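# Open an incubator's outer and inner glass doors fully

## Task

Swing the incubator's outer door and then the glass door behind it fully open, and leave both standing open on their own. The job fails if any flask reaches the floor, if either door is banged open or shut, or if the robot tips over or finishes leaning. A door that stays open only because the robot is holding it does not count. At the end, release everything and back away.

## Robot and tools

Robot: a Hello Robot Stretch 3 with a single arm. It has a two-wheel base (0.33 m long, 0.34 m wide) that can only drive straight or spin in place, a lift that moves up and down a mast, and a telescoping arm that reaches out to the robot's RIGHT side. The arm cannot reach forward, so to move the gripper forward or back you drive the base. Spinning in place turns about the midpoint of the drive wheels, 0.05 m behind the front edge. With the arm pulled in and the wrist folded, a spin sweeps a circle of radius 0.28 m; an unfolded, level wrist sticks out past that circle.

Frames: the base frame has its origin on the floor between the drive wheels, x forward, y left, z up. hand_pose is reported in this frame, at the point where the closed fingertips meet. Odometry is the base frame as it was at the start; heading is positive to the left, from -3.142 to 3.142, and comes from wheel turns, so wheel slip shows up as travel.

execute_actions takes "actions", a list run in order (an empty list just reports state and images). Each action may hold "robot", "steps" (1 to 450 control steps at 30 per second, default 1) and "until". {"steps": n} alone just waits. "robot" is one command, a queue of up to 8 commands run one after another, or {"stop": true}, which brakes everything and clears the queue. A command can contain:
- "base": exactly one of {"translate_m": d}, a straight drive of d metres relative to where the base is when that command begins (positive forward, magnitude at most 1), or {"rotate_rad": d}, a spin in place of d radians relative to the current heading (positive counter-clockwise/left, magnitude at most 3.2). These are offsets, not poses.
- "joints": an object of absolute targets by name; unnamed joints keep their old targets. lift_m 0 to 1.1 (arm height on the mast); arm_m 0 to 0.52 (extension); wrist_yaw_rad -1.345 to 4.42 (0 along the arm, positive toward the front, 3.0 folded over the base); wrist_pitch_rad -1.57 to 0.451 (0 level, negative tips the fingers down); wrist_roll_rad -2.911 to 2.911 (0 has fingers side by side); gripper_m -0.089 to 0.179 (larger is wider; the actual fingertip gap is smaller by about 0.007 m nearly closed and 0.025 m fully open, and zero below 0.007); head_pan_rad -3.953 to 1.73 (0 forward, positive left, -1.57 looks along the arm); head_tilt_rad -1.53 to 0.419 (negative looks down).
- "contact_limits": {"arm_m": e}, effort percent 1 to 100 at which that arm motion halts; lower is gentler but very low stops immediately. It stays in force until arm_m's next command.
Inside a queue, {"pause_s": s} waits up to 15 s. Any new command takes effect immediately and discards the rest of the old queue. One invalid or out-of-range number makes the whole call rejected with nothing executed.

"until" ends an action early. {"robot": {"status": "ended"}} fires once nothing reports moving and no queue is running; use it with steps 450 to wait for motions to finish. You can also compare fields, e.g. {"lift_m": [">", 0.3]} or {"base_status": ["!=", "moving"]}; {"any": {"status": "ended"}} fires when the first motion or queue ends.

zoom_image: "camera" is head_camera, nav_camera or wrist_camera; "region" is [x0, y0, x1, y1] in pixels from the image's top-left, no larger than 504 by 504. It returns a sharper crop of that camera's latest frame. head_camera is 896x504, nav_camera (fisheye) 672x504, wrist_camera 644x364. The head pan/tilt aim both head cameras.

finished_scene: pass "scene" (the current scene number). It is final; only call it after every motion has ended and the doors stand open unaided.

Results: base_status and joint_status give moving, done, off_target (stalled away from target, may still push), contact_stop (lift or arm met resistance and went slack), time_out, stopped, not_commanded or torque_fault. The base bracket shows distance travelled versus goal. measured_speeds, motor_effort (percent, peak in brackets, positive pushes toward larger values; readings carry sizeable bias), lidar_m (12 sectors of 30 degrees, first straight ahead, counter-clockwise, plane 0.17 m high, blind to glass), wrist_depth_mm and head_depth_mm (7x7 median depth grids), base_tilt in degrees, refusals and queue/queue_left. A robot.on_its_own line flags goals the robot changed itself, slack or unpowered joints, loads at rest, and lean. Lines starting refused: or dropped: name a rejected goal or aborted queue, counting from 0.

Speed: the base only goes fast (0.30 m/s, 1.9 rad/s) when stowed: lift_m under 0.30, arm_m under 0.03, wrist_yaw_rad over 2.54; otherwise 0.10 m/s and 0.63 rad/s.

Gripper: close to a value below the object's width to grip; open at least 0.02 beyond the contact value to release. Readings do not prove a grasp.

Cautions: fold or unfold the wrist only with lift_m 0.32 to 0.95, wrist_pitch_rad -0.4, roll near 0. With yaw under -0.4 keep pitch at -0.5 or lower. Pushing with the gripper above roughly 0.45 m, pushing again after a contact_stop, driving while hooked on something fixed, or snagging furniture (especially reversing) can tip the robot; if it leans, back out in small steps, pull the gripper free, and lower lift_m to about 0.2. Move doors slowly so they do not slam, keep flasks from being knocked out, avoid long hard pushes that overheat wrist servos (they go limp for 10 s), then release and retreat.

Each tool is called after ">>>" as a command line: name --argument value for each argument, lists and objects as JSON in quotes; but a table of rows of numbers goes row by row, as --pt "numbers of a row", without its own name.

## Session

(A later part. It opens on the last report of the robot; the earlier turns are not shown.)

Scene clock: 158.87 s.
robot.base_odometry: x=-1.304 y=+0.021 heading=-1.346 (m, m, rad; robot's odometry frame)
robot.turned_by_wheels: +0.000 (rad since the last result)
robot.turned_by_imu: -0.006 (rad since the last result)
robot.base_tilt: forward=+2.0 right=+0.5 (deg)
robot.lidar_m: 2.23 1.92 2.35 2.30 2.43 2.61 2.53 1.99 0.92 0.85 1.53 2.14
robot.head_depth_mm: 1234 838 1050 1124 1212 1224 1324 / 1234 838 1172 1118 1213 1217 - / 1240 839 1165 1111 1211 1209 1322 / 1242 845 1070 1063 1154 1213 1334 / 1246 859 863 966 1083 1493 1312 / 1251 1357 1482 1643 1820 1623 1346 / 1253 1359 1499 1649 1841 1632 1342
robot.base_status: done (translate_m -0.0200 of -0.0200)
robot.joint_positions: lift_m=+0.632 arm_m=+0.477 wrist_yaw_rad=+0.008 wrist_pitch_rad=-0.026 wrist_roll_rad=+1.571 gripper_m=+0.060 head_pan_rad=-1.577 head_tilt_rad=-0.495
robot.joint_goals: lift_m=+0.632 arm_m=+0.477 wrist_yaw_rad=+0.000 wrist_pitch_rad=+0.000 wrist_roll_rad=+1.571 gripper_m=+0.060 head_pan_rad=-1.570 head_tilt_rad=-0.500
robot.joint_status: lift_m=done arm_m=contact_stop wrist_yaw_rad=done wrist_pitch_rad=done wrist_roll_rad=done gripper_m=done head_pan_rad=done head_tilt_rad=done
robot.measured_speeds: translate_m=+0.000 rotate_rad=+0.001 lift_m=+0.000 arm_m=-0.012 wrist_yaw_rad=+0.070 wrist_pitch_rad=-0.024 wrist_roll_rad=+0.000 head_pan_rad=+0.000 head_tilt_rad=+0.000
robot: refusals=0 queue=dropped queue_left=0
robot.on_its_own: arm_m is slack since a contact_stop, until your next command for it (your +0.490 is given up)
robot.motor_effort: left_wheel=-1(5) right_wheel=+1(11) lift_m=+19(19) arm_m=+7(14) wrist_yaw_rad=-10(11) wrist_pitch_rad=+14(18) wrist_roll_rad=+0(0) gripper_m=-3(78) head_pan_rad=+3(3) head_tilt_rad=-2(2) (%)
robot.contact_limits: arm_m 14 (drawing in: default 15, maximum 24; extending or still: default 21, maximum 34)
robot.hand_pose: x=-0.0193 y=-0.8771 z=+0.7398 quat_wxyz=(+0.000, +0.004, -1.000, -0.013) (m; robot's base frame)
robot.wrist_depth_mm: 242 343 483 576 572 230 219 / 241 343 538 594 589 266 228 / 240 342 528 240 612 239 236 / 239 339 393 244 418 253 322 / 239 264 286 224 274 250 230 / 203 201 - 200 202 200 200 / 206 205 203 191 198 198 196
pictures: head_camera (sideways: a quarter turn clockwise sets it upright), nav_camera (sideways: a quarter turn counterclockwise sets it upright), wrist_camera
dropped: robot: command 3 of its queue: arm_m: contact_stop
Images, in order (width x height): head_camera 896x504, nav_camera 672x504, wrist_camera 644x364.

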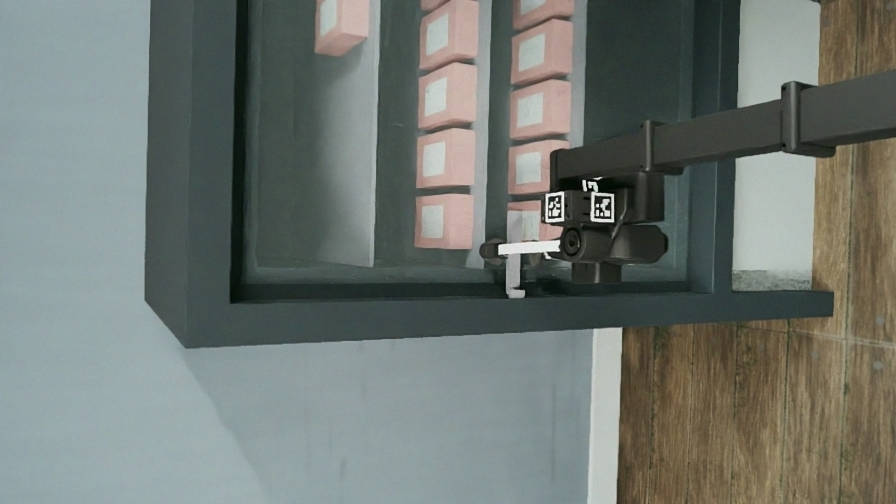

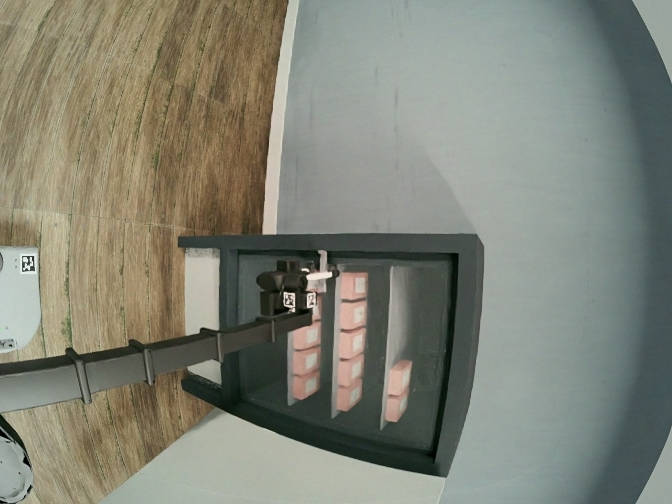

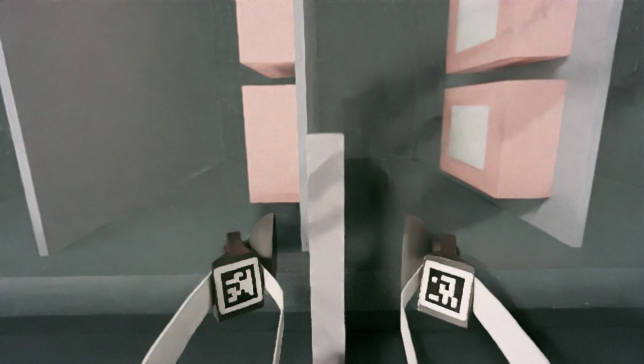

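>>> execute_actions --actions '[{"robot":[{"joints":{"arm_m":0.472,"lift_m":0.639}},{"joints":{"gripper_m":-0.04}},{"pause_s":0.7},{"joints":{"wrist_roll_rad":2.9}}],"steps":150,"until":{"robot":{"status":"ended"}}}]'

Scene clock: 164.27 s.
robot.base_odometry: x=-1.304 y=+0.021 heading=-1.347 (m, m, rad; robot's odometry frame)
robot.turned_by_wheels: +0.000 (rad since the last result)
robot.turned_by_imu: -0.004 (rad since the last result)
robot.base_tilt: forward=+2.1 right=+0.8 (deg)
robot.lidar_m: 2.23 1.91 2.35 2.30 2.42 2.61 2.54 2.00 0.92 0.85 1.53 2.14
robot.head_depth_mm: 1225 831 1044 1111 1209 1223 1326 / 1232 835 1155 1108 1207 1214 - / 1239 836 1243 1132 - 1209 1322 / 1234 829 1057 1097 1192 1199 1337 / 1242 822 856 963 1091 1232 1315 / 1242 1355 1481 1641 1829 1621 1345 / 1244 1362 1487 1634 1835 1614 1338
robot.base_status: done (translate_m -0.0200 of -0.0200)
robot.joint_positions: lift_m=+0.639 arm_m=+0.472 wrist_yaw_rad=+0.048 wrist_pitch_rad=-0.007 wrist_roll_rad=+2.625 gripper_m=-0.025 head_pan_rad=-1.577 head_tilt_rad=-0.495
robot.joint_goals: lift_m=+0.639 arm_m=+0.472 wrist_yaw_rad=+0.046 wrist_pitch_rad=+0.000 wrist_roll_rad=+2.900 gripper_m=-0.027 head_pan_rad=-1.570 head_tilt_rad=-0.500
robot.joint_status: lift_m=done arm_m=done wrist_yaw_rad=done wrist_pitch_rad=done wrist_roll_rad=moving gripper_m=done head_pan_rad=done head_tilt_rad=done
robot.measured_speeds: translate_m=+0.000 rotate_rad=+0.000 lift_m=+0.000 arm_m=+0.000 wrist_yaw_rad=+0.000 wrist_pitch_rad=+0.000 wrist_roll_rad=+0.000 head_pan_rad=+0.000 head_tilt_rad=+0.000
robot: refusals=0 queue=running queue_left=0
robot.on_its_own: wrist_yaw_rad is held at +0.046, not at your +0.000, by its stall guard, which is not easing now; gripper_m is held at -0.027, not at your -0.040, by its stall guard, which is still easing
robot.motor_effort: left_wheel=-3(3) right_wheel=+8(11) lift_m=+23(25) arm_m=+3(11) wrist_yaw_rad=-2(27) wrist_pitch_rad=+3(13) wrist_roll_rad=+115(112) gripper_m=-32(100) head_pan_rad=+3(3) head_tilt_rad=-2(2) (%)
robot.hand_pose: x=-0.0089 y=-0.8723 z=+0.7515 quat_wxyz=(-0.503, +0.019, -0.864, -0.015) (m; robot's base frame)
robot.wrist_depth_mm: 455 575 586 308 244 178 163 / 229 411 602 602 275 181 146 / 232 233 411 621 211 185 140 / 441 241 238 321 193 168 143 / 356 435 251 154 194 151 148 / 298 351 423 206 160 151 853 / 257 293 328 210 167 156 909
pictures: head_camera (sideways: a quarter turn clockwise sets it upright), nav_camera (sideways: a quarter turn counterclockwise sets it upright), wrist_camera
Images, in order (width x height): head_camera 896x504, nav_camera 672x504, wrist_camera 644x364.

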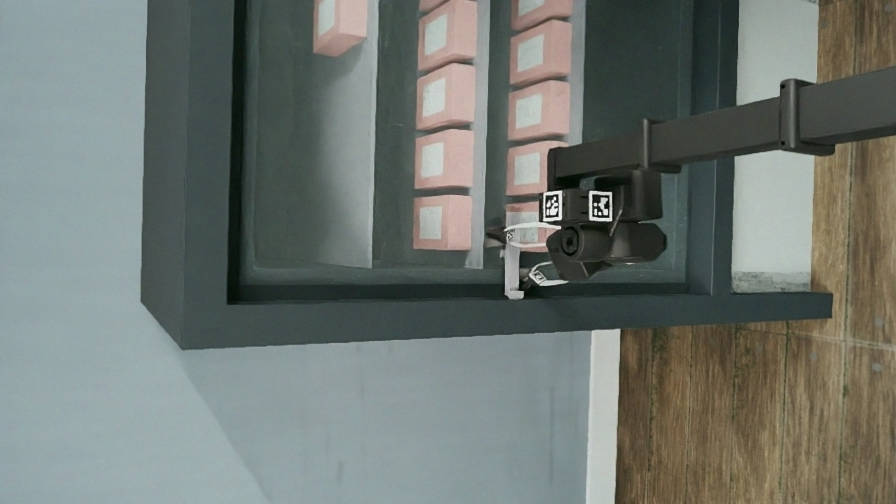

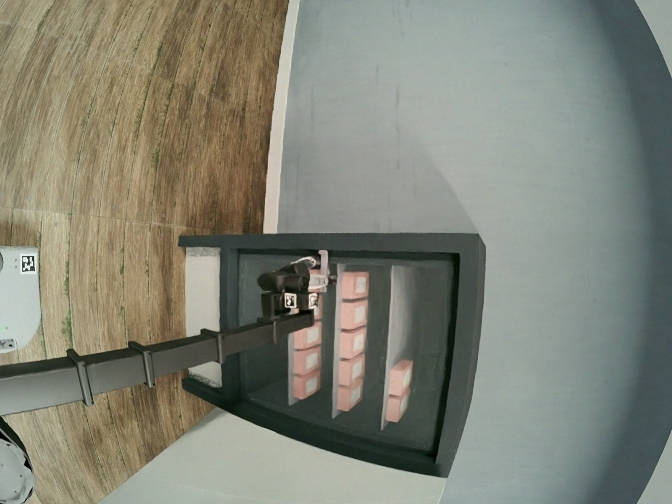

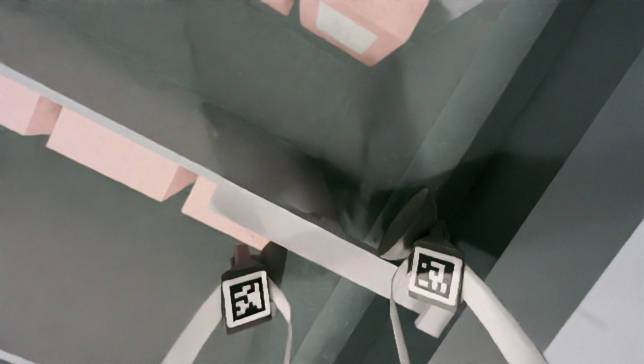

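Blocked that way; go the other direction.

>>> execute_actions --actions '[{"robot":[{"joints":{"wrist_roll_rad":1.571,"wrist_yaw_rad":0,"gripper_m":0.05}},{"joints":{"gripper_m":-0.04}},{"pause_s":0.7},{"joints":{"wrist_roll_rad":0.1}}],"steps":170,"until":{"robot":{"status":"ended"}}}]'

Scene clock: 169.43 s.
robot.base_odometry: x=-1.304 y=+0.021 heading=-1.346 (m, m, rad; robot's odometry frame)
robot.turned_by_wheels: +0.001 (rad since the last result)
robot.turned_by_imu: -0.009 (rad since the last result)
robot.base_tilt: forward=+2.1 right=+0.7 (deg)
robot.lidar_m: 2.23 1.92 2.35 2.30 2.42 2.61 2.53 2.01 0.93 0.85 1.51 2.12
robot.head_depth_mm: 1231 832 1036 1112 1210 1221 1324 / 1229 835 1159 1107 1205 1217 - / 1235 837 1242 1125 1198 1203 1327 / 1234 835 1144 1096 1082 1207 1329 / 1241 822 855 947 1078 1229 1304 / 1241 1352 1479 1633 1816 1625 1328 / 1247 1353 1479 1646 1832 1620 1333
robot.base_status: done (translate_m -0.0200 of -0.0200)
robot.joint_positions: lift_m=+0.639 arm_m=+0.472 wrist_yaw_rad=+0.020 wrist_pitch_rad=+0.031 wrist_roll_rad=+0.141 gripper_m=-0.032 head_pan_rad=-1.577 head_tilt_rad=-0.495
robot.joint_goals: lift_m=+0.639 arm_m=+0.472 wrist_yaw_rad=+0.000 wrist_pitch_rad=+0.000 wrist_roll_rad=+0.100 gripper_m=-0.031 head_pan_rad=-1.570 head_tilt_rad=-0.500
robot.joint_status: lift_m=done arm_m=done wrist_yaw_rad=done wrist_pitch_rad=done wrist_roll_rad=off_target gripper_m=done head_pan_rad=done head_tilt_rad=done
robot.measured_speeds: translate_m=+0.000 rotate_rad=+0.000 lift_m=+0.000 arm_m=+0.000 wrist_yaw_rad=+0.000 wrist_pitch_rad=+0.000 wrist_roll_rad=+0.000 head_pan_rad=+0.000 head_tilt_rad=+0.000
robot: refusals=0 queue=dropped queue_left=0
robot.on_its_own: gripper_m is held at -0.031, not at your -0.040, by its stall guard, which is still easing; right_wheel is at rest, and its effort (-19) is outside its rest range (-18 to +18); wrist_yaw_rad is at rest, and its effort (-19) is outside its rest range (-12 to +12)
robot.motor_effort: left_wheel=+4(5) right_wheel=-19(19) lift_m=+21(23) arm_m=+4(10) wrist_yaw_rad=-19(23) wrist_pitch_rad=-16(16) wrist_roll_rad=-21(109) gripper_m=-9(99) head_pan_rad=+3(3) head_tilt_rad=-2(2) (%)
robot.hand_pose: x=-0.0164 y=-0.8733 z=+0.7614 quat_wxyz=(+0.656, -0.002, -0.755, +0.018) (m; robot's base frame)
robot.wrist_depth_mm: 141 148 185 347 416 490 557 / 145 143 188 526 610 584 571 / 150 145 191 454 600 243 227 / 814 148 193 214 241 233 228 / 838 151 197 154 631 620 580 / 888 155 169 157 513 455 353 / 910 159 207 204 309 298 279
pictures: head_camera (sideways: a quarter turn clockwise sets it upright), nav_camera (sideways: a quarter turn counterclockwise sets it upright), wrist_camera
replaced: robot.wrist_roll_rad: its motion had ended off_target
Images, in order (width x height): head_camera 896x504, nav_camera 672x504, wrist_camera 644x364.

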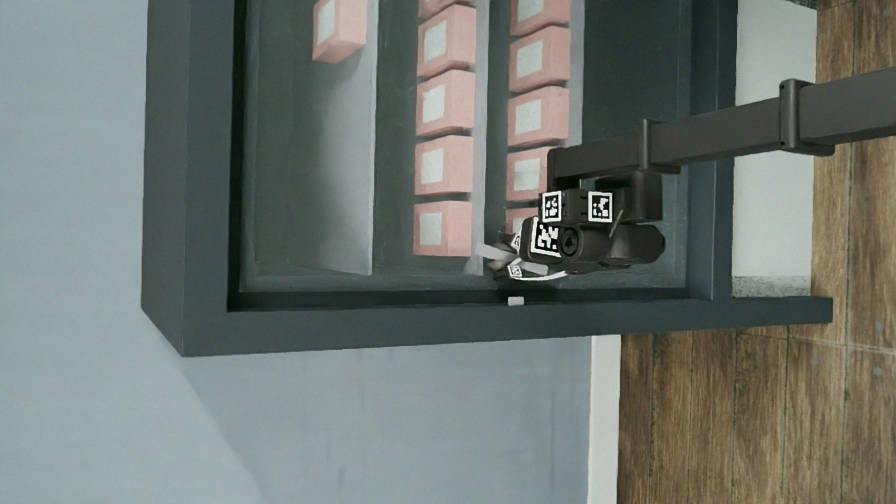

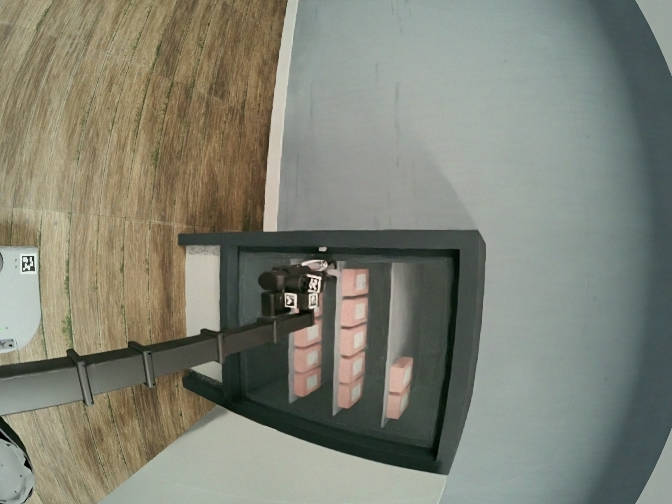

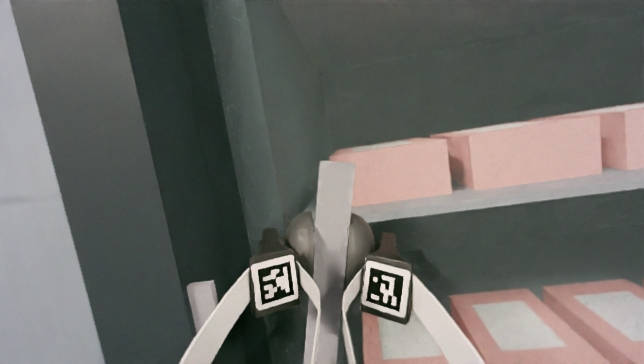

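>>> execute_actions --actions '[{"robot":[{"joints":{"wrist_roll_rad":0.16,"gripper_m":-0.07}},{"pause_s":0.5},{"joints":{"arm_m":0.40},"contact_limits":{"arm_m":24}},{"joints":{"arm_m":0.32},"base":{"translate_m":-0.025},"contact_limits":{"arm_m":24}},{"joints":{"arm_m":0.23},"base":{"translate_m":-0.04},"contact_limits":{"arm_m":24}},{"joints":{"arm_m":0.15},"base":{"translate_m":-0.05},"contact_limits":{"arm_m":24}}],"steps":400,"until":{"robot":{"status":"ended"}}}]'

Scene clock: 178.33 s.
robot.base_odometry: x=-1.330 y=+0.133 heading=-1.346 (m, m, rad; robot's odometry frame)
robot.turned_by_wheels: +0.000 (rad since the last result)
robot.turned_by_imu: -0.002 (rad since the last result)
robot.base_tilt: forward=+2.1 right=+0.7 (deg)
robot.lidar_m: 2.34 2.03 2.36 2.31 2.42 2.50 2.42 2.01 0.92 0.87 1.52 2.11
robot.head_depth_mm: 1228 832 1031 1094 1143 1196 1310 / 1230 830 1030 1107 1207 1209 1356 / 1237 834 1237 1109 1198 1208 1345 / 1236 833 1240 1253 1199 1199 - / 1236 826 1134 1123 1166 1208 1335 / 1236 812 862 944 1054 1226 1310 / 1240 1320 1452 1625 1829 1609 1333
robot.base_status: done (translate_m -0.0500 of -0.0500)
robot.joint_positions: lift_m=+0.639 arm_m=+0.150 wrist_yaw_rad=+0.054 wrist_pitch_rad=+0.030 wrist_roll_rad=+0.171 gripper_m=-0.037 head_pan_rad=-1.577 head_tilt_rad=-0.495
robot.joint_goals: lift_m=+0.639 arm_m=+0.150 wrist_yaw_rad=+0.043 wrist_pitch_rad=+0.000 wrist_roll_rad=+0.160 gripper_m=-0.038 head_pan_rad=-1.570 head_tilt_rad=-0.500
robot.joint_status: lift_m=done arm_m=done wrist_yaw_rad=done wrist_pitch_rad=done wrist_roll_rad=done gripper_m=done head_pan_rad=done head_tilt_rad=done
robot.measured_speeds: translate_m=+0.000 rotate_rad=+0.000 lift_m=+0.000 arm_m=+0.000 wrist_yaw_rad=+0.000 wrist_pitch_rad=+0.000 wrist_roll_rad=+0.000 head_pan_rad=+0.000 head_tilt_rad=+0.000
robot: refusals=0 queue=done queue_left=0
robot.on_its_own: wrist_yaw_rad is held at +0.043, not at your +0.000, by its stall guard, which is not easing now; gripper_m is held at -0.038, not at your -0.070, by its stall guard, which is still easing
robot.motor_effort: left_wheel=+1(11) right_wheel=-5(34) lift_m=+21(21) arm_m=-2(4) wrist_yaw_rad=-11(46) wrist_pitch_rad=-16(18) wrist_roll_rad=-5(21) gripper_m=-23(100) head_pan_rad=+2(3) head_tilt_rad=-2(2) (%)
robot.contact_limits: arm_m 24 (drawing in: default 15, maximum 24; extending or still: default 21, maximum 34)
robot.hand_pose: x=-0.0076 y=-0.5517 z=+0.7614 quat_wxyz=(+0.644, +0.011, -0.764, +0.029) (m; robot's base frame)
robot.wrist_depth_mm: - - 502 851 823 524 489 / - - 510 731 883 834 524 / - - 520 936 641 532 508 / - - 527 571 932 886 567 / - - 538 167 628 559 538 / - - - 166 826 792 604 / - - 544 572 664 636 571
pictures: head_camera (sideways: a quarter turn clockwise sets it upright), nav_camera (sideways: a quarter turn counterclockwise sets it upright), wrist_camera
Images, in order (width x height): head_camera 896x504, nav_camera 672x504, wrist_camera 644x364.

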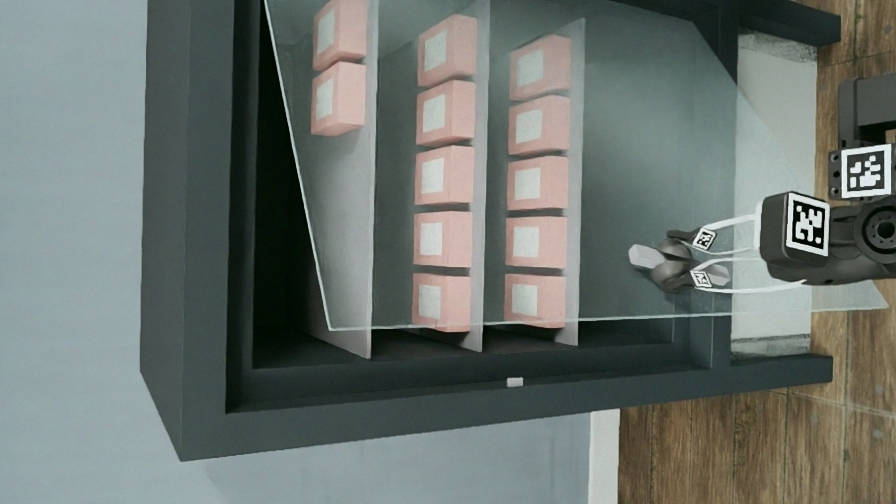

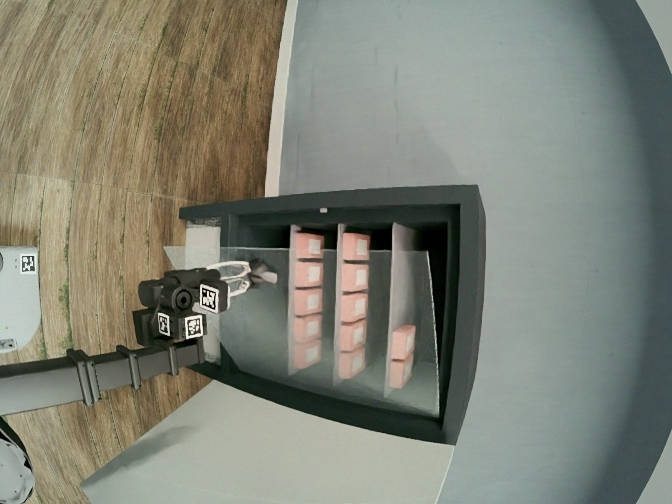

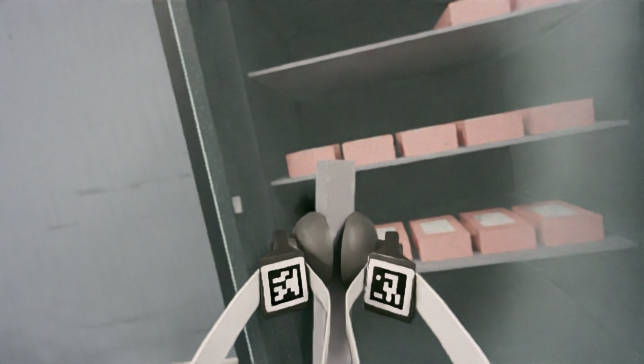

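>>> execute_actions --actions '[{"robot":[{"joints":{"gripper_m":0.05}},{"joints":{"arm_m":0.0}},{"base":{"translate_m":0.4},"joints":{"wrist_roll_rad":0,"gripper_m":0.0,"head_pan_rad":-2.0,"head_tilt_rad":-0.7}},{"joints":{"lift_m":0.5,"wrist_pitch_rad":-0.55,"wrist_yaw_rad":-1.2}},{"joints":{"arm_m":0.36}},{"base":{"translate_m":-0.2}}],"steps":450,"until":{"robot":{"status":"ended"}}}]'

Scene clock: 194.47 s.
robot.base_odometry: x=-1.243 y=-0.246 heading=-1.346 (m, m, rad; robot's odometry frame)
robot.turned_by_wheels: +0.000 (rad since the last result)
robot.turned_by_imu: -0.002 (rad since the last result)
robot.base_tilt: forward=+2.5 right=+0.8 (deg)
robot.lidar_m: 1.95 1.67 2.35 2.28 2.40 2.89 2.81 1.18 0.93 0.87 1.52 2.01
robot.head_depth_mm: 986 1109 1233 1374 1647 1421 1218 / 902 1206 1316 1437 1602 1409 1214 / 867 1194 1270 1390 1547 1398 1212 / 830 1190 1214 1381 1487 1400 1265 / 798 1112 1100 1297 1298 1402 1185 / 725 830 948 1124 1596 1340 1202 / 868 1246 1515 1737 1663 1366 1200
robot.base_status: moving (translate_m -0.0118 of -0.2000)
robot.joint_positions: lift_m=+0.500 arm_m=+0.360 wrist_yaw_rad=-1.199 wrist_pitch_rad=-0.562 wrist_roll_rad=+0.003 gripper_m=+0.000 head_pan_rad=-1.993 head_tilt_rad=-0.691
robot.joint_goals: lift_m=+0.500 arm_m=+0.360 wrist_yaw_rad=-1.200 wrist_pitch_rad=-0.550 wrist_roll_rad=+0.000 gripper_m=+0.000 head_pan_rad=-2.000 head_tilt_rad=-0.700
robot.joint_status: lift_m=done arm_m=done wrist_yaw_rad=done wrist_pitch_rad=done wrist_roll_rad=done gripper_m=done head_pan_rad=done head_tilt_rad=done
robot.measured_speeds: translate_m=-0.057 rotate_rad=+0.000 lift_m=+0.000 arm_m=+0.000 wrist_yaw_rad=+0.000 wrist_pitch_rad=+0.000 wrist_roll_rad=+0.000 head_pan_rad=+0.000 head_tilt_rad=+0.000
robot: refusals=0 queue=running queue_left=0
robot.motor_effort: left_wheel=-3(3) right_wheel=-5(6) lift_m=+17(21) arm_m=+3(3) wrist_yaw_rad=-1(13) wrist_pitch_rad=+5(16) wrist_roll_rad=-2(5) gripper_m=-2(81) head_pan_rad=-3(25) head_tilt_rad=-4(15) (%)
robot.hand_pose: x=-0.2116 y=-0.5786 z=+0.4821 quat_wxyz=(+0.449, -0.222, -0.672, -0.545) (m; robot's base frame)
robot.wrist_depth_mm: 677 771 752 723 728 704 693 / 576 567 587 804 - - - / 424 453 531 902 - - - / 341 405 617 908 941 902 888 / 306 388 656 852 796 786 773 / 335 469 667 - 707 689 673 / 612 450 618 612 604 598 601
pictures: head_camera (sideways: a quarter turn clockwise sets it upright), nav_camera (sideways: a quarter turn counterclockwise sets it upright), wrist_camera
Images, in order (width x height): head_camera 896x504, nav_camera 672x504, wrist_camera 644x364.

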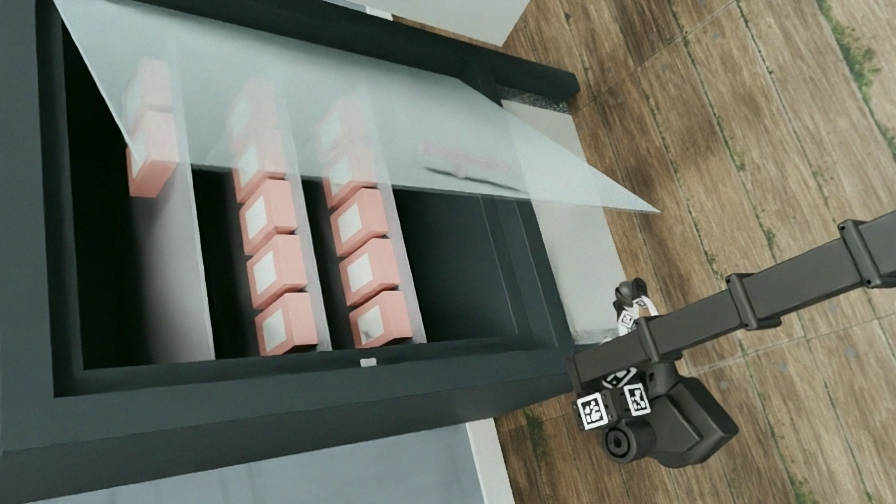

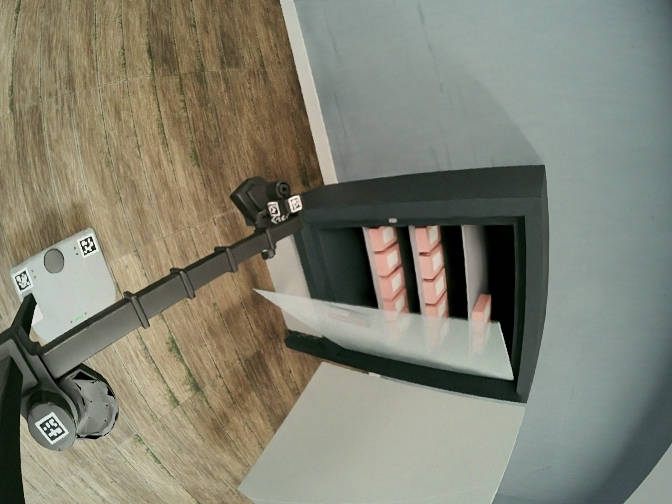

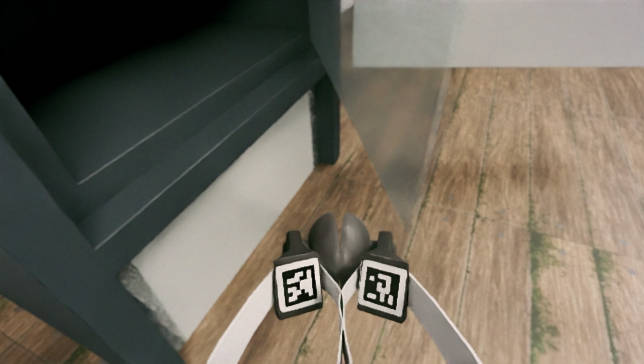

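>>> execute_actions --actions '[{"robot":[{"base":{"translate_m":-0.05},"joints":{"arm_m":0.45}},{"base":{"translate_m":-0.1}}],"steps":300,"until":{"robot":{"status":"ended"}}}]'

Scene clock: 198.60 s.
robot.base_odometry: x=-1.281 y=-0.079 heading=-1.346 (m, m, rad; robot's odometry frame)
robot.turned_by_wheels: +0.000 (rad since the last result)
robot.turned_by_imu: +0.000 (rad since the last result)
robot.base_tilt: forward=+2.1 right=+0.8 (deg)
robot.lidar_m: 2.13 1.83 2.36 2.29 2.41 2.72 2.63 2.02 0.93 0.85 1.53 2.12
robot.head_depth_mm: 876 949 1036 1141 1294 1408 1217 / 898 1028 1147 1281 1581 1412 1216 / 863 1103 1239 1375 1544 1405 1210 / 827 1191 1214 1379 1467 1402 1265 / 796 1119 1123 1322 1278 1434 1204 / 763 1107 1068 1288 - 1388 1203 / 739 1037 1011 1036 1570 1361 1203
robot.base_status: done (translate_m -0.1000 of -0.1000)
robot.joint_positions: lift_m=+0.500 arm_m=+0.450 wrist_yaw_rad=-1.199 wrist_pitch_rad=-0.562 wrist_roll_rad=+0.003 gripper_m=+0.000 head_pan_rad=-1.993 head_tilt_rad=-0.691
robot.joint_goals: lift_m=+0.500 arm_m=+0.450 wrist_yaw_rad=-1.200 wrist_pitch_rad=-0.550 wrist_roll_rad=+0.000 gripper_m=+0.000 head_pan_rad=-2.000 head_tilt_rad=-0.700
robot.joint_status: lift_m=done arm_m=done wrist_yaw_rad=done wrist_pitch_rad=done wrist_roll_rad=done gripper_m=done head_pan_rad=done head_tilt_rad=done
robot.measured_speeds: translate_m=+0.000 rotate_rad=+0.000 lift_m=+0.000 arm_m=+0.000 wrist_yaw_rad=+0.000 wrist_pitch_rad=+0.000 wrist_roll_rad=+0.000 head_pan_rad=+0.000 head_tilt_rad=+0.000
robot: refusals=0 queue=done queue_left=0
robot.motor_effort: left_wheel=+0(3) right_wheel=+1(6) lift_m=+17(17) arm_m=+2(1) wrist_yaw_rad=-1(0) wrist_pitch_rad=+5(5) wrist_roll_rad=-2(1) gripper_m=-2(3) head_pan_rad=-3(3) head_tilt_rad=-3(4) (%)
robot.hand_pose: x=-0.2116 y=-0.6686 z=+0.4821 quat_wxyz=(+0.449, -0.222, -0.672, -0.545) (m; robot's base frame)
robot.wrist_depth_mm: 606 677 594 550 548 528 517 / 572 563 553 598 594 584 575 / 444 441 454 605 - - - / 363 358 414 775 953 917 903 / 306 332 394 749 794 778 774 / 280 314 497 - 701 687 682 / 268 298 518 612 604 598 595
pictures: head_camera (sideways: a quarter turn clockwise sets it upright), nav_camera (sideways: a quarter turn counterclockwise sets it upright), wrist_camera
Images, in order (width x height): head_camera 896x504, nav_camera 672x504, wrist_camera 644x364.

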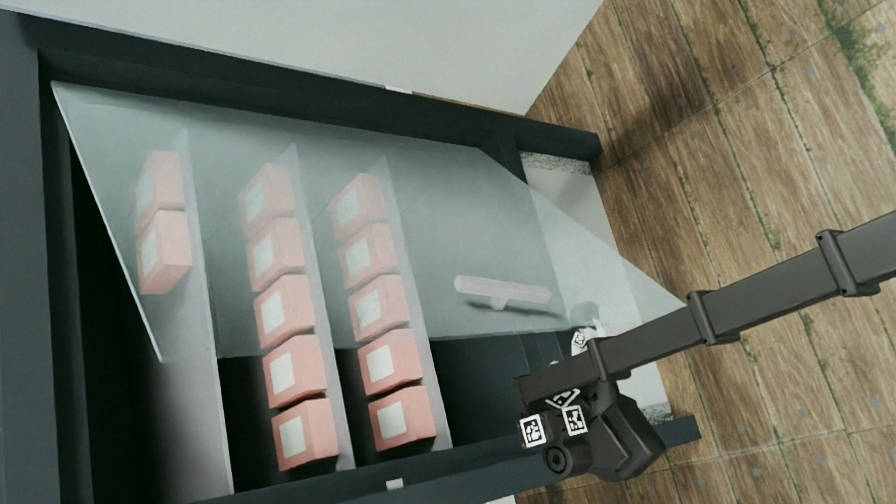

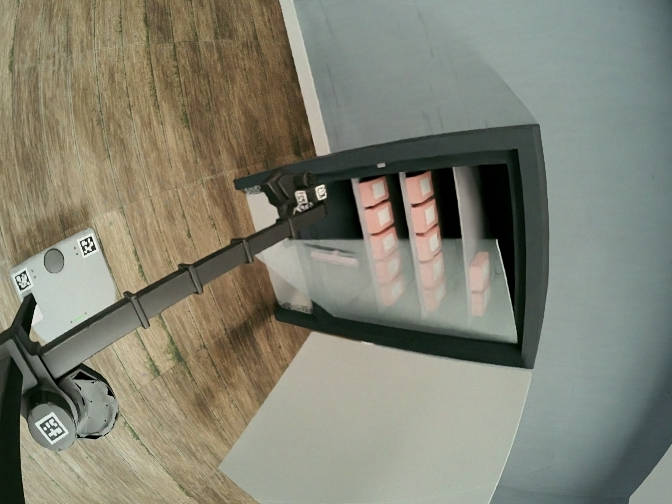

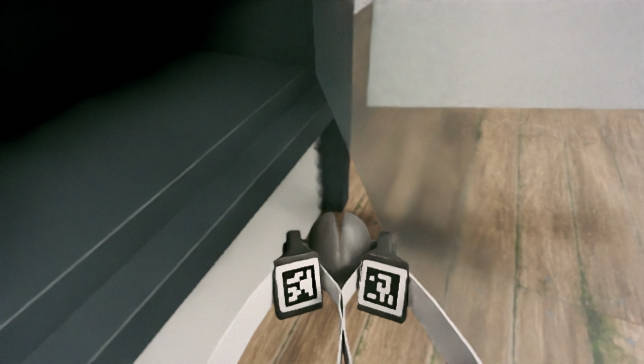

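Tip is behind the glass. Push.

>>> execute_actions --actions '[{"robot":[{"base":{"translate_m":-0.1}},{"pause_s":0.5},{"base":{"translate_m":-0.1}},{"pause_s":0.5}],"steps":300,"until":{"robot":{"status":"ended"}}}]'

>>> execute_actions --actions '[{"robot":[{"base":{"translate_m":-0.08}},{"pause_s":0.5}],"steps":300,"until":{"robot":{"status":"ended"}}}]'

Scene clock: 204.73 s.
robot.base_odometry: x=-1.326 y=+0.116 heading=-1.346 (m, m, rad; robot's odometry frame)
robot.turned_by_wheels: +0.000 (rad since the last result)
robot.turned_by_imu: +0.000 (rad since the last result)
robot.base_tilt: forward=+2.1 right=+0.8 (deg)
robot.lidar_m: 2.32 2.01 2.36 2.31 2.41 2.51 2.43 2.02 0.92 0.87 1.52 2.11
robot.head_depth_mm: 683 732 804 886 994 1323 1216 / 731 804 886 988 1126 1413 1217 / 804 894 1002 1128 1396 1405 1213 / 822 974 1097 1263 1444 1405 1262 / 791 980 1128 1331 1278 1422 1204 / 761 981 1076 1289 - 1402 1200 / 734 1030 1063 1154 1211 1362 1206
robot.base_status: done (translate_m -0.1000 of -0.1000)
robot.joint_positions: lift_m=+0.500 arm_m=+0.450 wrist_yaw_rad=-1.200 wrist_pitch_rad=-0.562 wrist_roll_rad=+0.003 gripper_m=+0.000 head_pan_rad=-1.993 head_tilt_rad=-0.692
robot.joint_goals: lift_m=+0.500 arm_m=+0.450 wrist_yaw_rad=-1.200 wrist_pitch_rad=-0.550 wrist_roll_rad=+0.000 gripper_m=+0.000 head_pan_rad=-2.000 head_tilt_rad=-0.700
robot.joint_status: lift_m=done arm_m=done wrist_yaw_rad=done wrist_pitch_rad=done wrist_roll_rad=done gripper_m=done head_pan_rad=done head_tilt_rad=done
robot.measured_speeds: translate_m=+0.000 rotate_rad=+0.000 lift_m=+0.000 arm_m=+0.000 wrist_yaw_rad=+0.000 wrist_pitch_rad=+0.000 wrist_roll_rad=+0.000 head_pan_rad=+0.000 head_tilt_rad=+0.000
robot: refusals=0 queue=done queue_left=0
robot.motor_effort: left_wheel=+0(13) right_wheel=+0(62) lift_m=+17(17) arm_m=+3(3) wrist_yaw_rad=+0(1) wrist_pitch_rad=+6(7) wrist_roll_rad=-1(2) gripper_m=-2(3) head_pan_rad=-3(3) head_tilt_rad=-4(4) (%)
robot.hand_pose: x=-0.2115 y=-0.6685 z=+0.4819 quat_wxyz=(+0.449, -0.222, -0.672, -0.545) (m; robot's base frame)
robot.wrist_depth_mm: 486 410 378 385 365 357 351 / 537 469 413 425 400 394 387 / 444 438 446 475 452 439 430 / 362 359 411 596 900 895 845 / 305 326 386 622 785 776 776 / 275 308 491 - 699 682 670 / 266 292 508 612 606 602 601
pictures: head_camera (sideways: a quarter turn clockwise sets it upright), nav_camera (sideways: a quarter turn counterclockwise sets it upright), wrist_camera
Images, in order (width x height): head_camera 896x504, nav_camera 672x504, wrist_camera 644x364.

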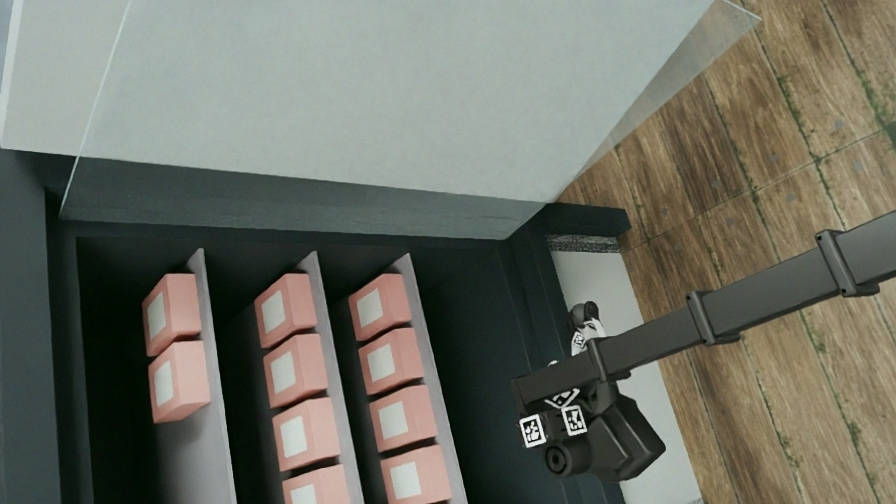

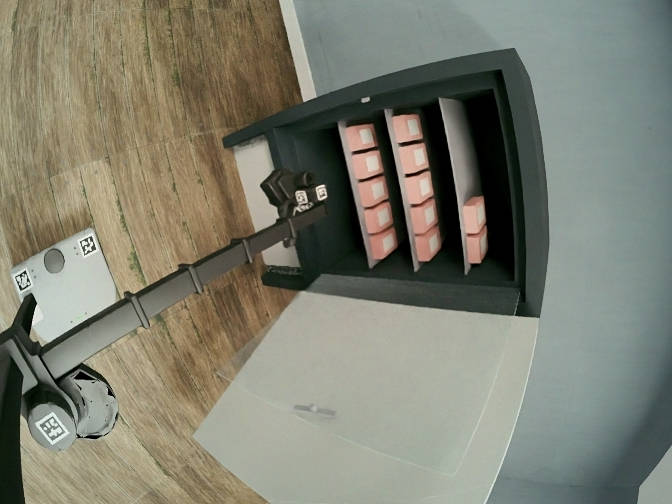

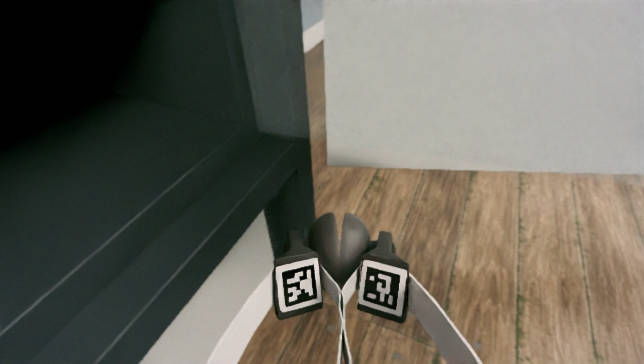

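Scene clock: 207.00 s.
robot.base_odometry: x=-1.344 y=+0.194 heading=-1.346 (m, m, rad; robot's odometry frame)
robot.turned_by_wheels: +0.000 (rad since the last result)
robot.turned_by_imu: +0.000 (rad since the last result)
robot.base_tilt: forward=+2.1 right=+0.7 (deg)
robot.lidar_m: 2.41 2.09 2.36 2.31 2.43 2.43 2.36 2.01 0.92 0.89 0.88 2.12
robot.head_depth_mm: 607 649 713 789 879 995 1215 / 657 710 787 880 996 1346 1216 / 708 783 876 993 1143 1412 1218 / 786 880 997 1152 1395 1405 1254 / 786 957 1087 1290 1278 1416 1204 / 757 980 1067 1288 - 1390 1206 / 732 967 1061 1150 1210 1362 1199
robot.base_status: done (translate_m -0.0800 of -0.0800)
robot.joint_positions: lift_m=+0.500 arm_m=+0.450 wrist_yaw_rad=-1.200 wrist_pitch_rad=-0.562 wrist_roll_rad=+0.003 gripper_m=+0.000 head_pan_rad=-1.993 head_tilt_rad=-0.692
robot.joint_goals: lift_m=+0.500 arm_m=+0.450 wrist_yaw_rad=-1.200 wrist_pitch_rad=-0.550 wrist_roll_rad=+0.000 gripper_m=+0.000 head_pan_rad=-2.000 head_tilt_rad=-0.700
robot.joint_status: lift_m=done arm_m=done wrist_yaw_rad=done wrist_pitch_rad=done wrist_roll_rad=done gripper_m=done head_pan_rad=done head_tilt_rad=done
robot.measured_speeds: translate_m=+0.000 rotate_rad=+0.000 lift_m=+0.000 arm_m=+0.000 wrist_yaw_rad=+0.000 wrist_pitch_rad=+0.000 wrist_roll_rad=+0.000 head_pan_rad=+0.000 head_tilt_rad=+0.000
robot: refusals=0 queue=done queue_left=0
robot.motor_effort: left_wheel=+0(3) right_wheel=+1(6) lift_m=+17(17) arm_m=+3(3) wrist_yaw_rad=-1(0) wrist_pitch_rad=+6(6) wrist_roll_rad=-1(1) gripper_m=-3(3) head_pan_rad=-3(2) head_tilt_rad=-4(4) (%)
robot.hand_pose: x=-0.2115 y=-0.6685 z=+0.4819 quat_wxyz=(+0.449, -0.222, -0.672, -0.545) (m; robot's base frame)
robot.wrist_depth_mm: 351 303 316 300 293 285 280 / 414 347 348 334 326 318 310 / 442 399 388 381 364 354 347 / 360 359 409 438 414 400 390 / 304 323 383 839 806 777 761 / 273 307 487 - 696 686 670 / 265 287 509 610 608 602 592
pictures: head_camera (sideways: a quarter turn clockwise sets it upright), nav_camera (sideways: a quarter turn counterclockwise sets it upright), wrist_camera
Images, in order (width x height): head_camera 896x504, nav_camera 672x504, wrist_camera 644x364.

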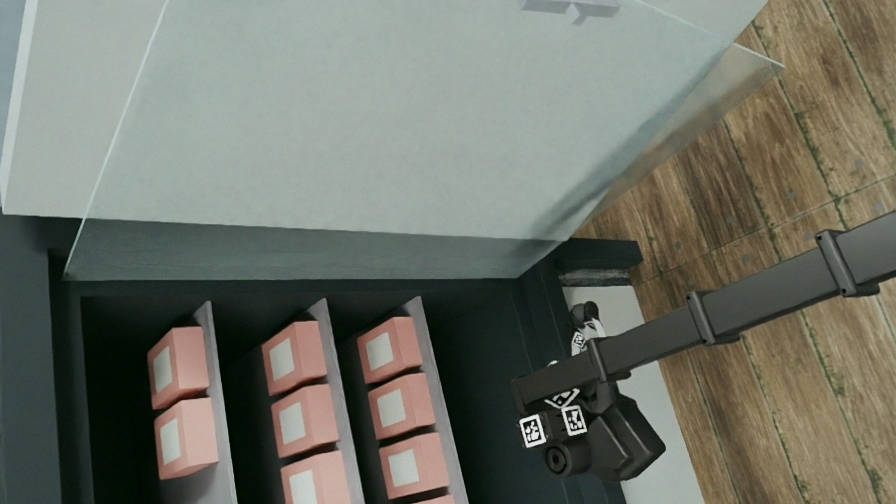

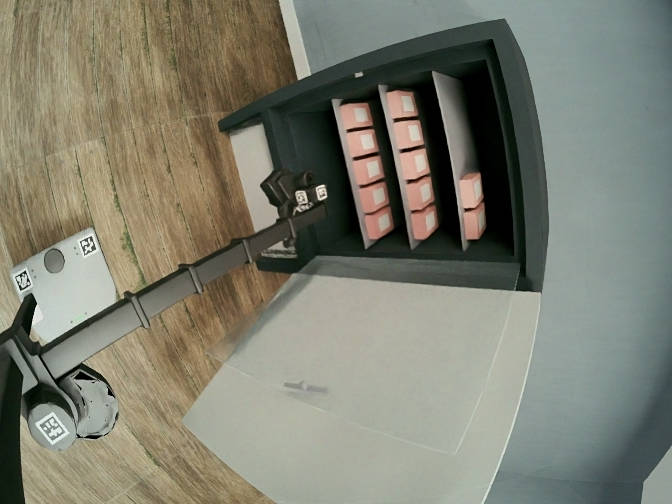

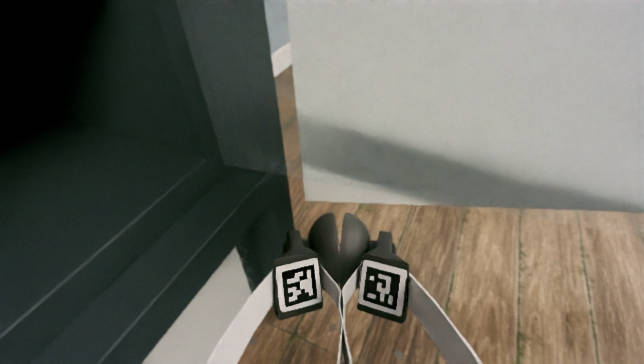

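>>> execute_actions --actions '[{"robot":[{"joints":{"arm_m":0.33}},{"base":{"translate_m":-0.1}},{"pause_s":0.3},{"base":{"translate_m":-0.05}},{"pause_s":0.5}],"steps":300,"until":{"robot":{"status":"ended"}}}]'

Scene clock: 214.10 s.
robot.base_odometry: x=-1.377 y=+0.340 heading=-1.346 (m, m, rad; robot's odometry frame)
robot.turned_by_wheels: +0.000 (rad since the last result)
robot.turned_by_imu: -0.001 (rad since the last result)
robot.base_tilt: forward=+2.1 right=+0.8 (deg)
robot.lidar_m: 2.55 2.24 2.37 2.32 2.42 2.27 2.21 2.00 0.87 0.88 0.93 2.11
robot.head_depth_mm: 479 494 541 599 667 758 876 / 518 542 597 668 734 872 1189 / 557 596 665 755 868 1024 1211 / 604 663 753 866 1016 1371 1245 / 666 754 873 1025 1234 1353 1188 / 731 852 1003 1162 1231 - 1202 / 729 912 1053 1154 1203 1334 1201
robot.base_status: done (translate_m -0.0500 of -0.0500)
robot.joint_positions: lift_m=+0.500 arm_m=+0.330 wrist_yaw_rad=-1.200 wrist_pitch_rad=-0.562 wrist_roll_rad=+0.003 gripper_m=+0.000 head_pan_rad=-1.993 head_tilt_rad=-0.692
robot.joint_goals: lift_m=+0.500 arm_m=+0.330 wrist_yaw_rad=-1.200 wrist_pitch_rad=-0.550 wrist_roll_rad=+0.000 gripper_m=+0.000 head_pan_rad=-2.000 head_tilt_rad=-0.700
robot.joint_status: lift_m=done arm_m=done wrist_yaw_rad=done wrist_pitch_rad=done wrist_roll_rad=done gripper_m=done head_pan_rad=done head_tilt_rad=done
robot.measured_speeds: translate_m=+0.000 rotate_rad=+0.000 lift_m=+0.000 arm_m=+0.000 wrist_yaw_rad=+0.000 wrist_pitch_rad=+0.000 wrist_roll_rad=+0.000 head_pan_rad=+0.000 head_tilt_rad=+0.000
robot: refusals=0 queue=done queue_left=0
robot.motor_effort: left_wheel=-1(4) right_wheel=+0(7) lift_m=+16(17) arm_m=-2(2) wrist_yaw_rad=-2(1) wrist_pitch_rad=+6(5) wrist_roll_rad=-1(2) gripper_m=-2(3) head_pan_rad=-3(3) head_tilt_rad=-3(3) (%)
robot.hand_pose: x=-0.2115 y=-0.5490 z=+0.4819 quat_wxyz=(+0.449, -0.222, -0.672, -0.546) (m; robot's base frame)
robot.wrist_depth_mm: 213 211 205 200 196 192 189 / 244 234 229 223 217 214 208 / 289 265 258 250 242 238 231 / 325 306 296 286 275 270 260 / 349 367 345 316 315 310 301 / 329 457 697 - 665 641 644 / 393 517 607 614 600 603 594
pictures: head_camera (sideways: a quarter turn clockwise sets it upright), nav_camera (sideways: a quarter turn counterclockwise sets it upright), wrist_camera
Images, in order (width x height): head_camera 896x504, nav_camera 672x504, wrist_camera 644x364.

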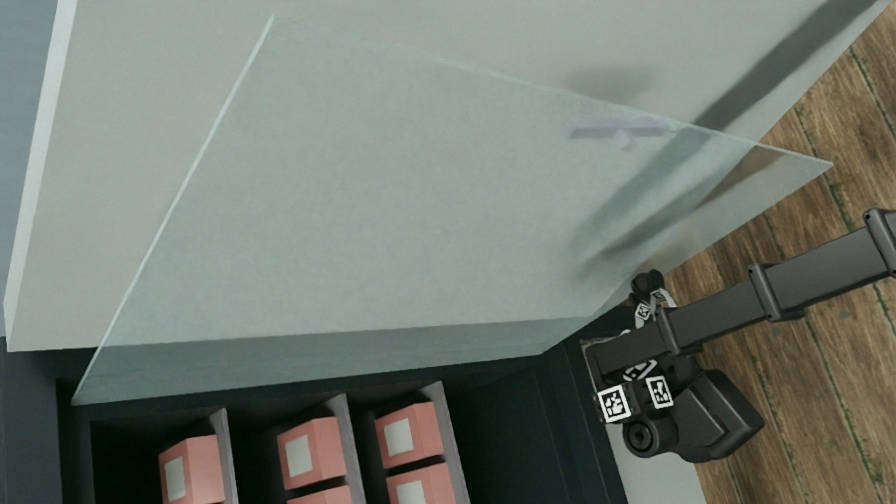

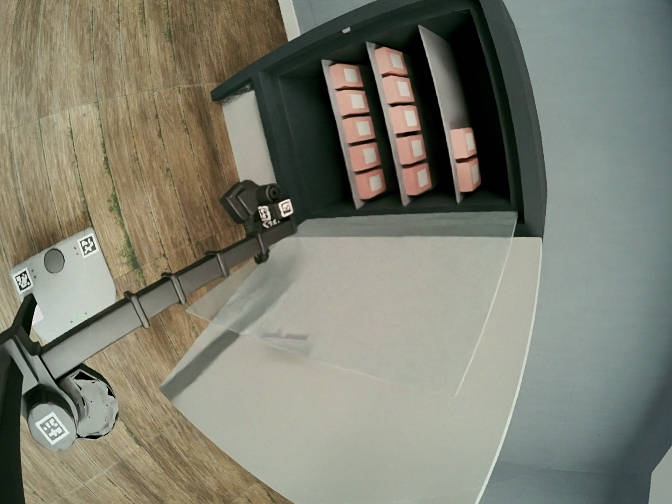

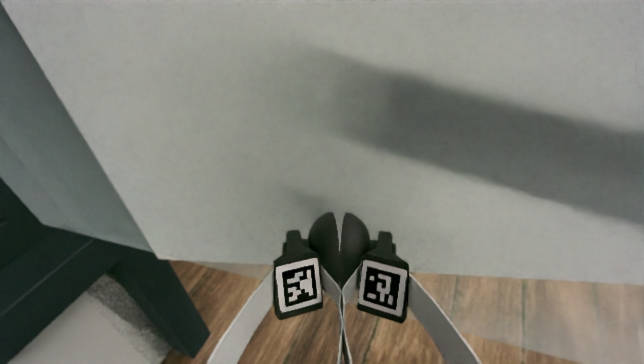

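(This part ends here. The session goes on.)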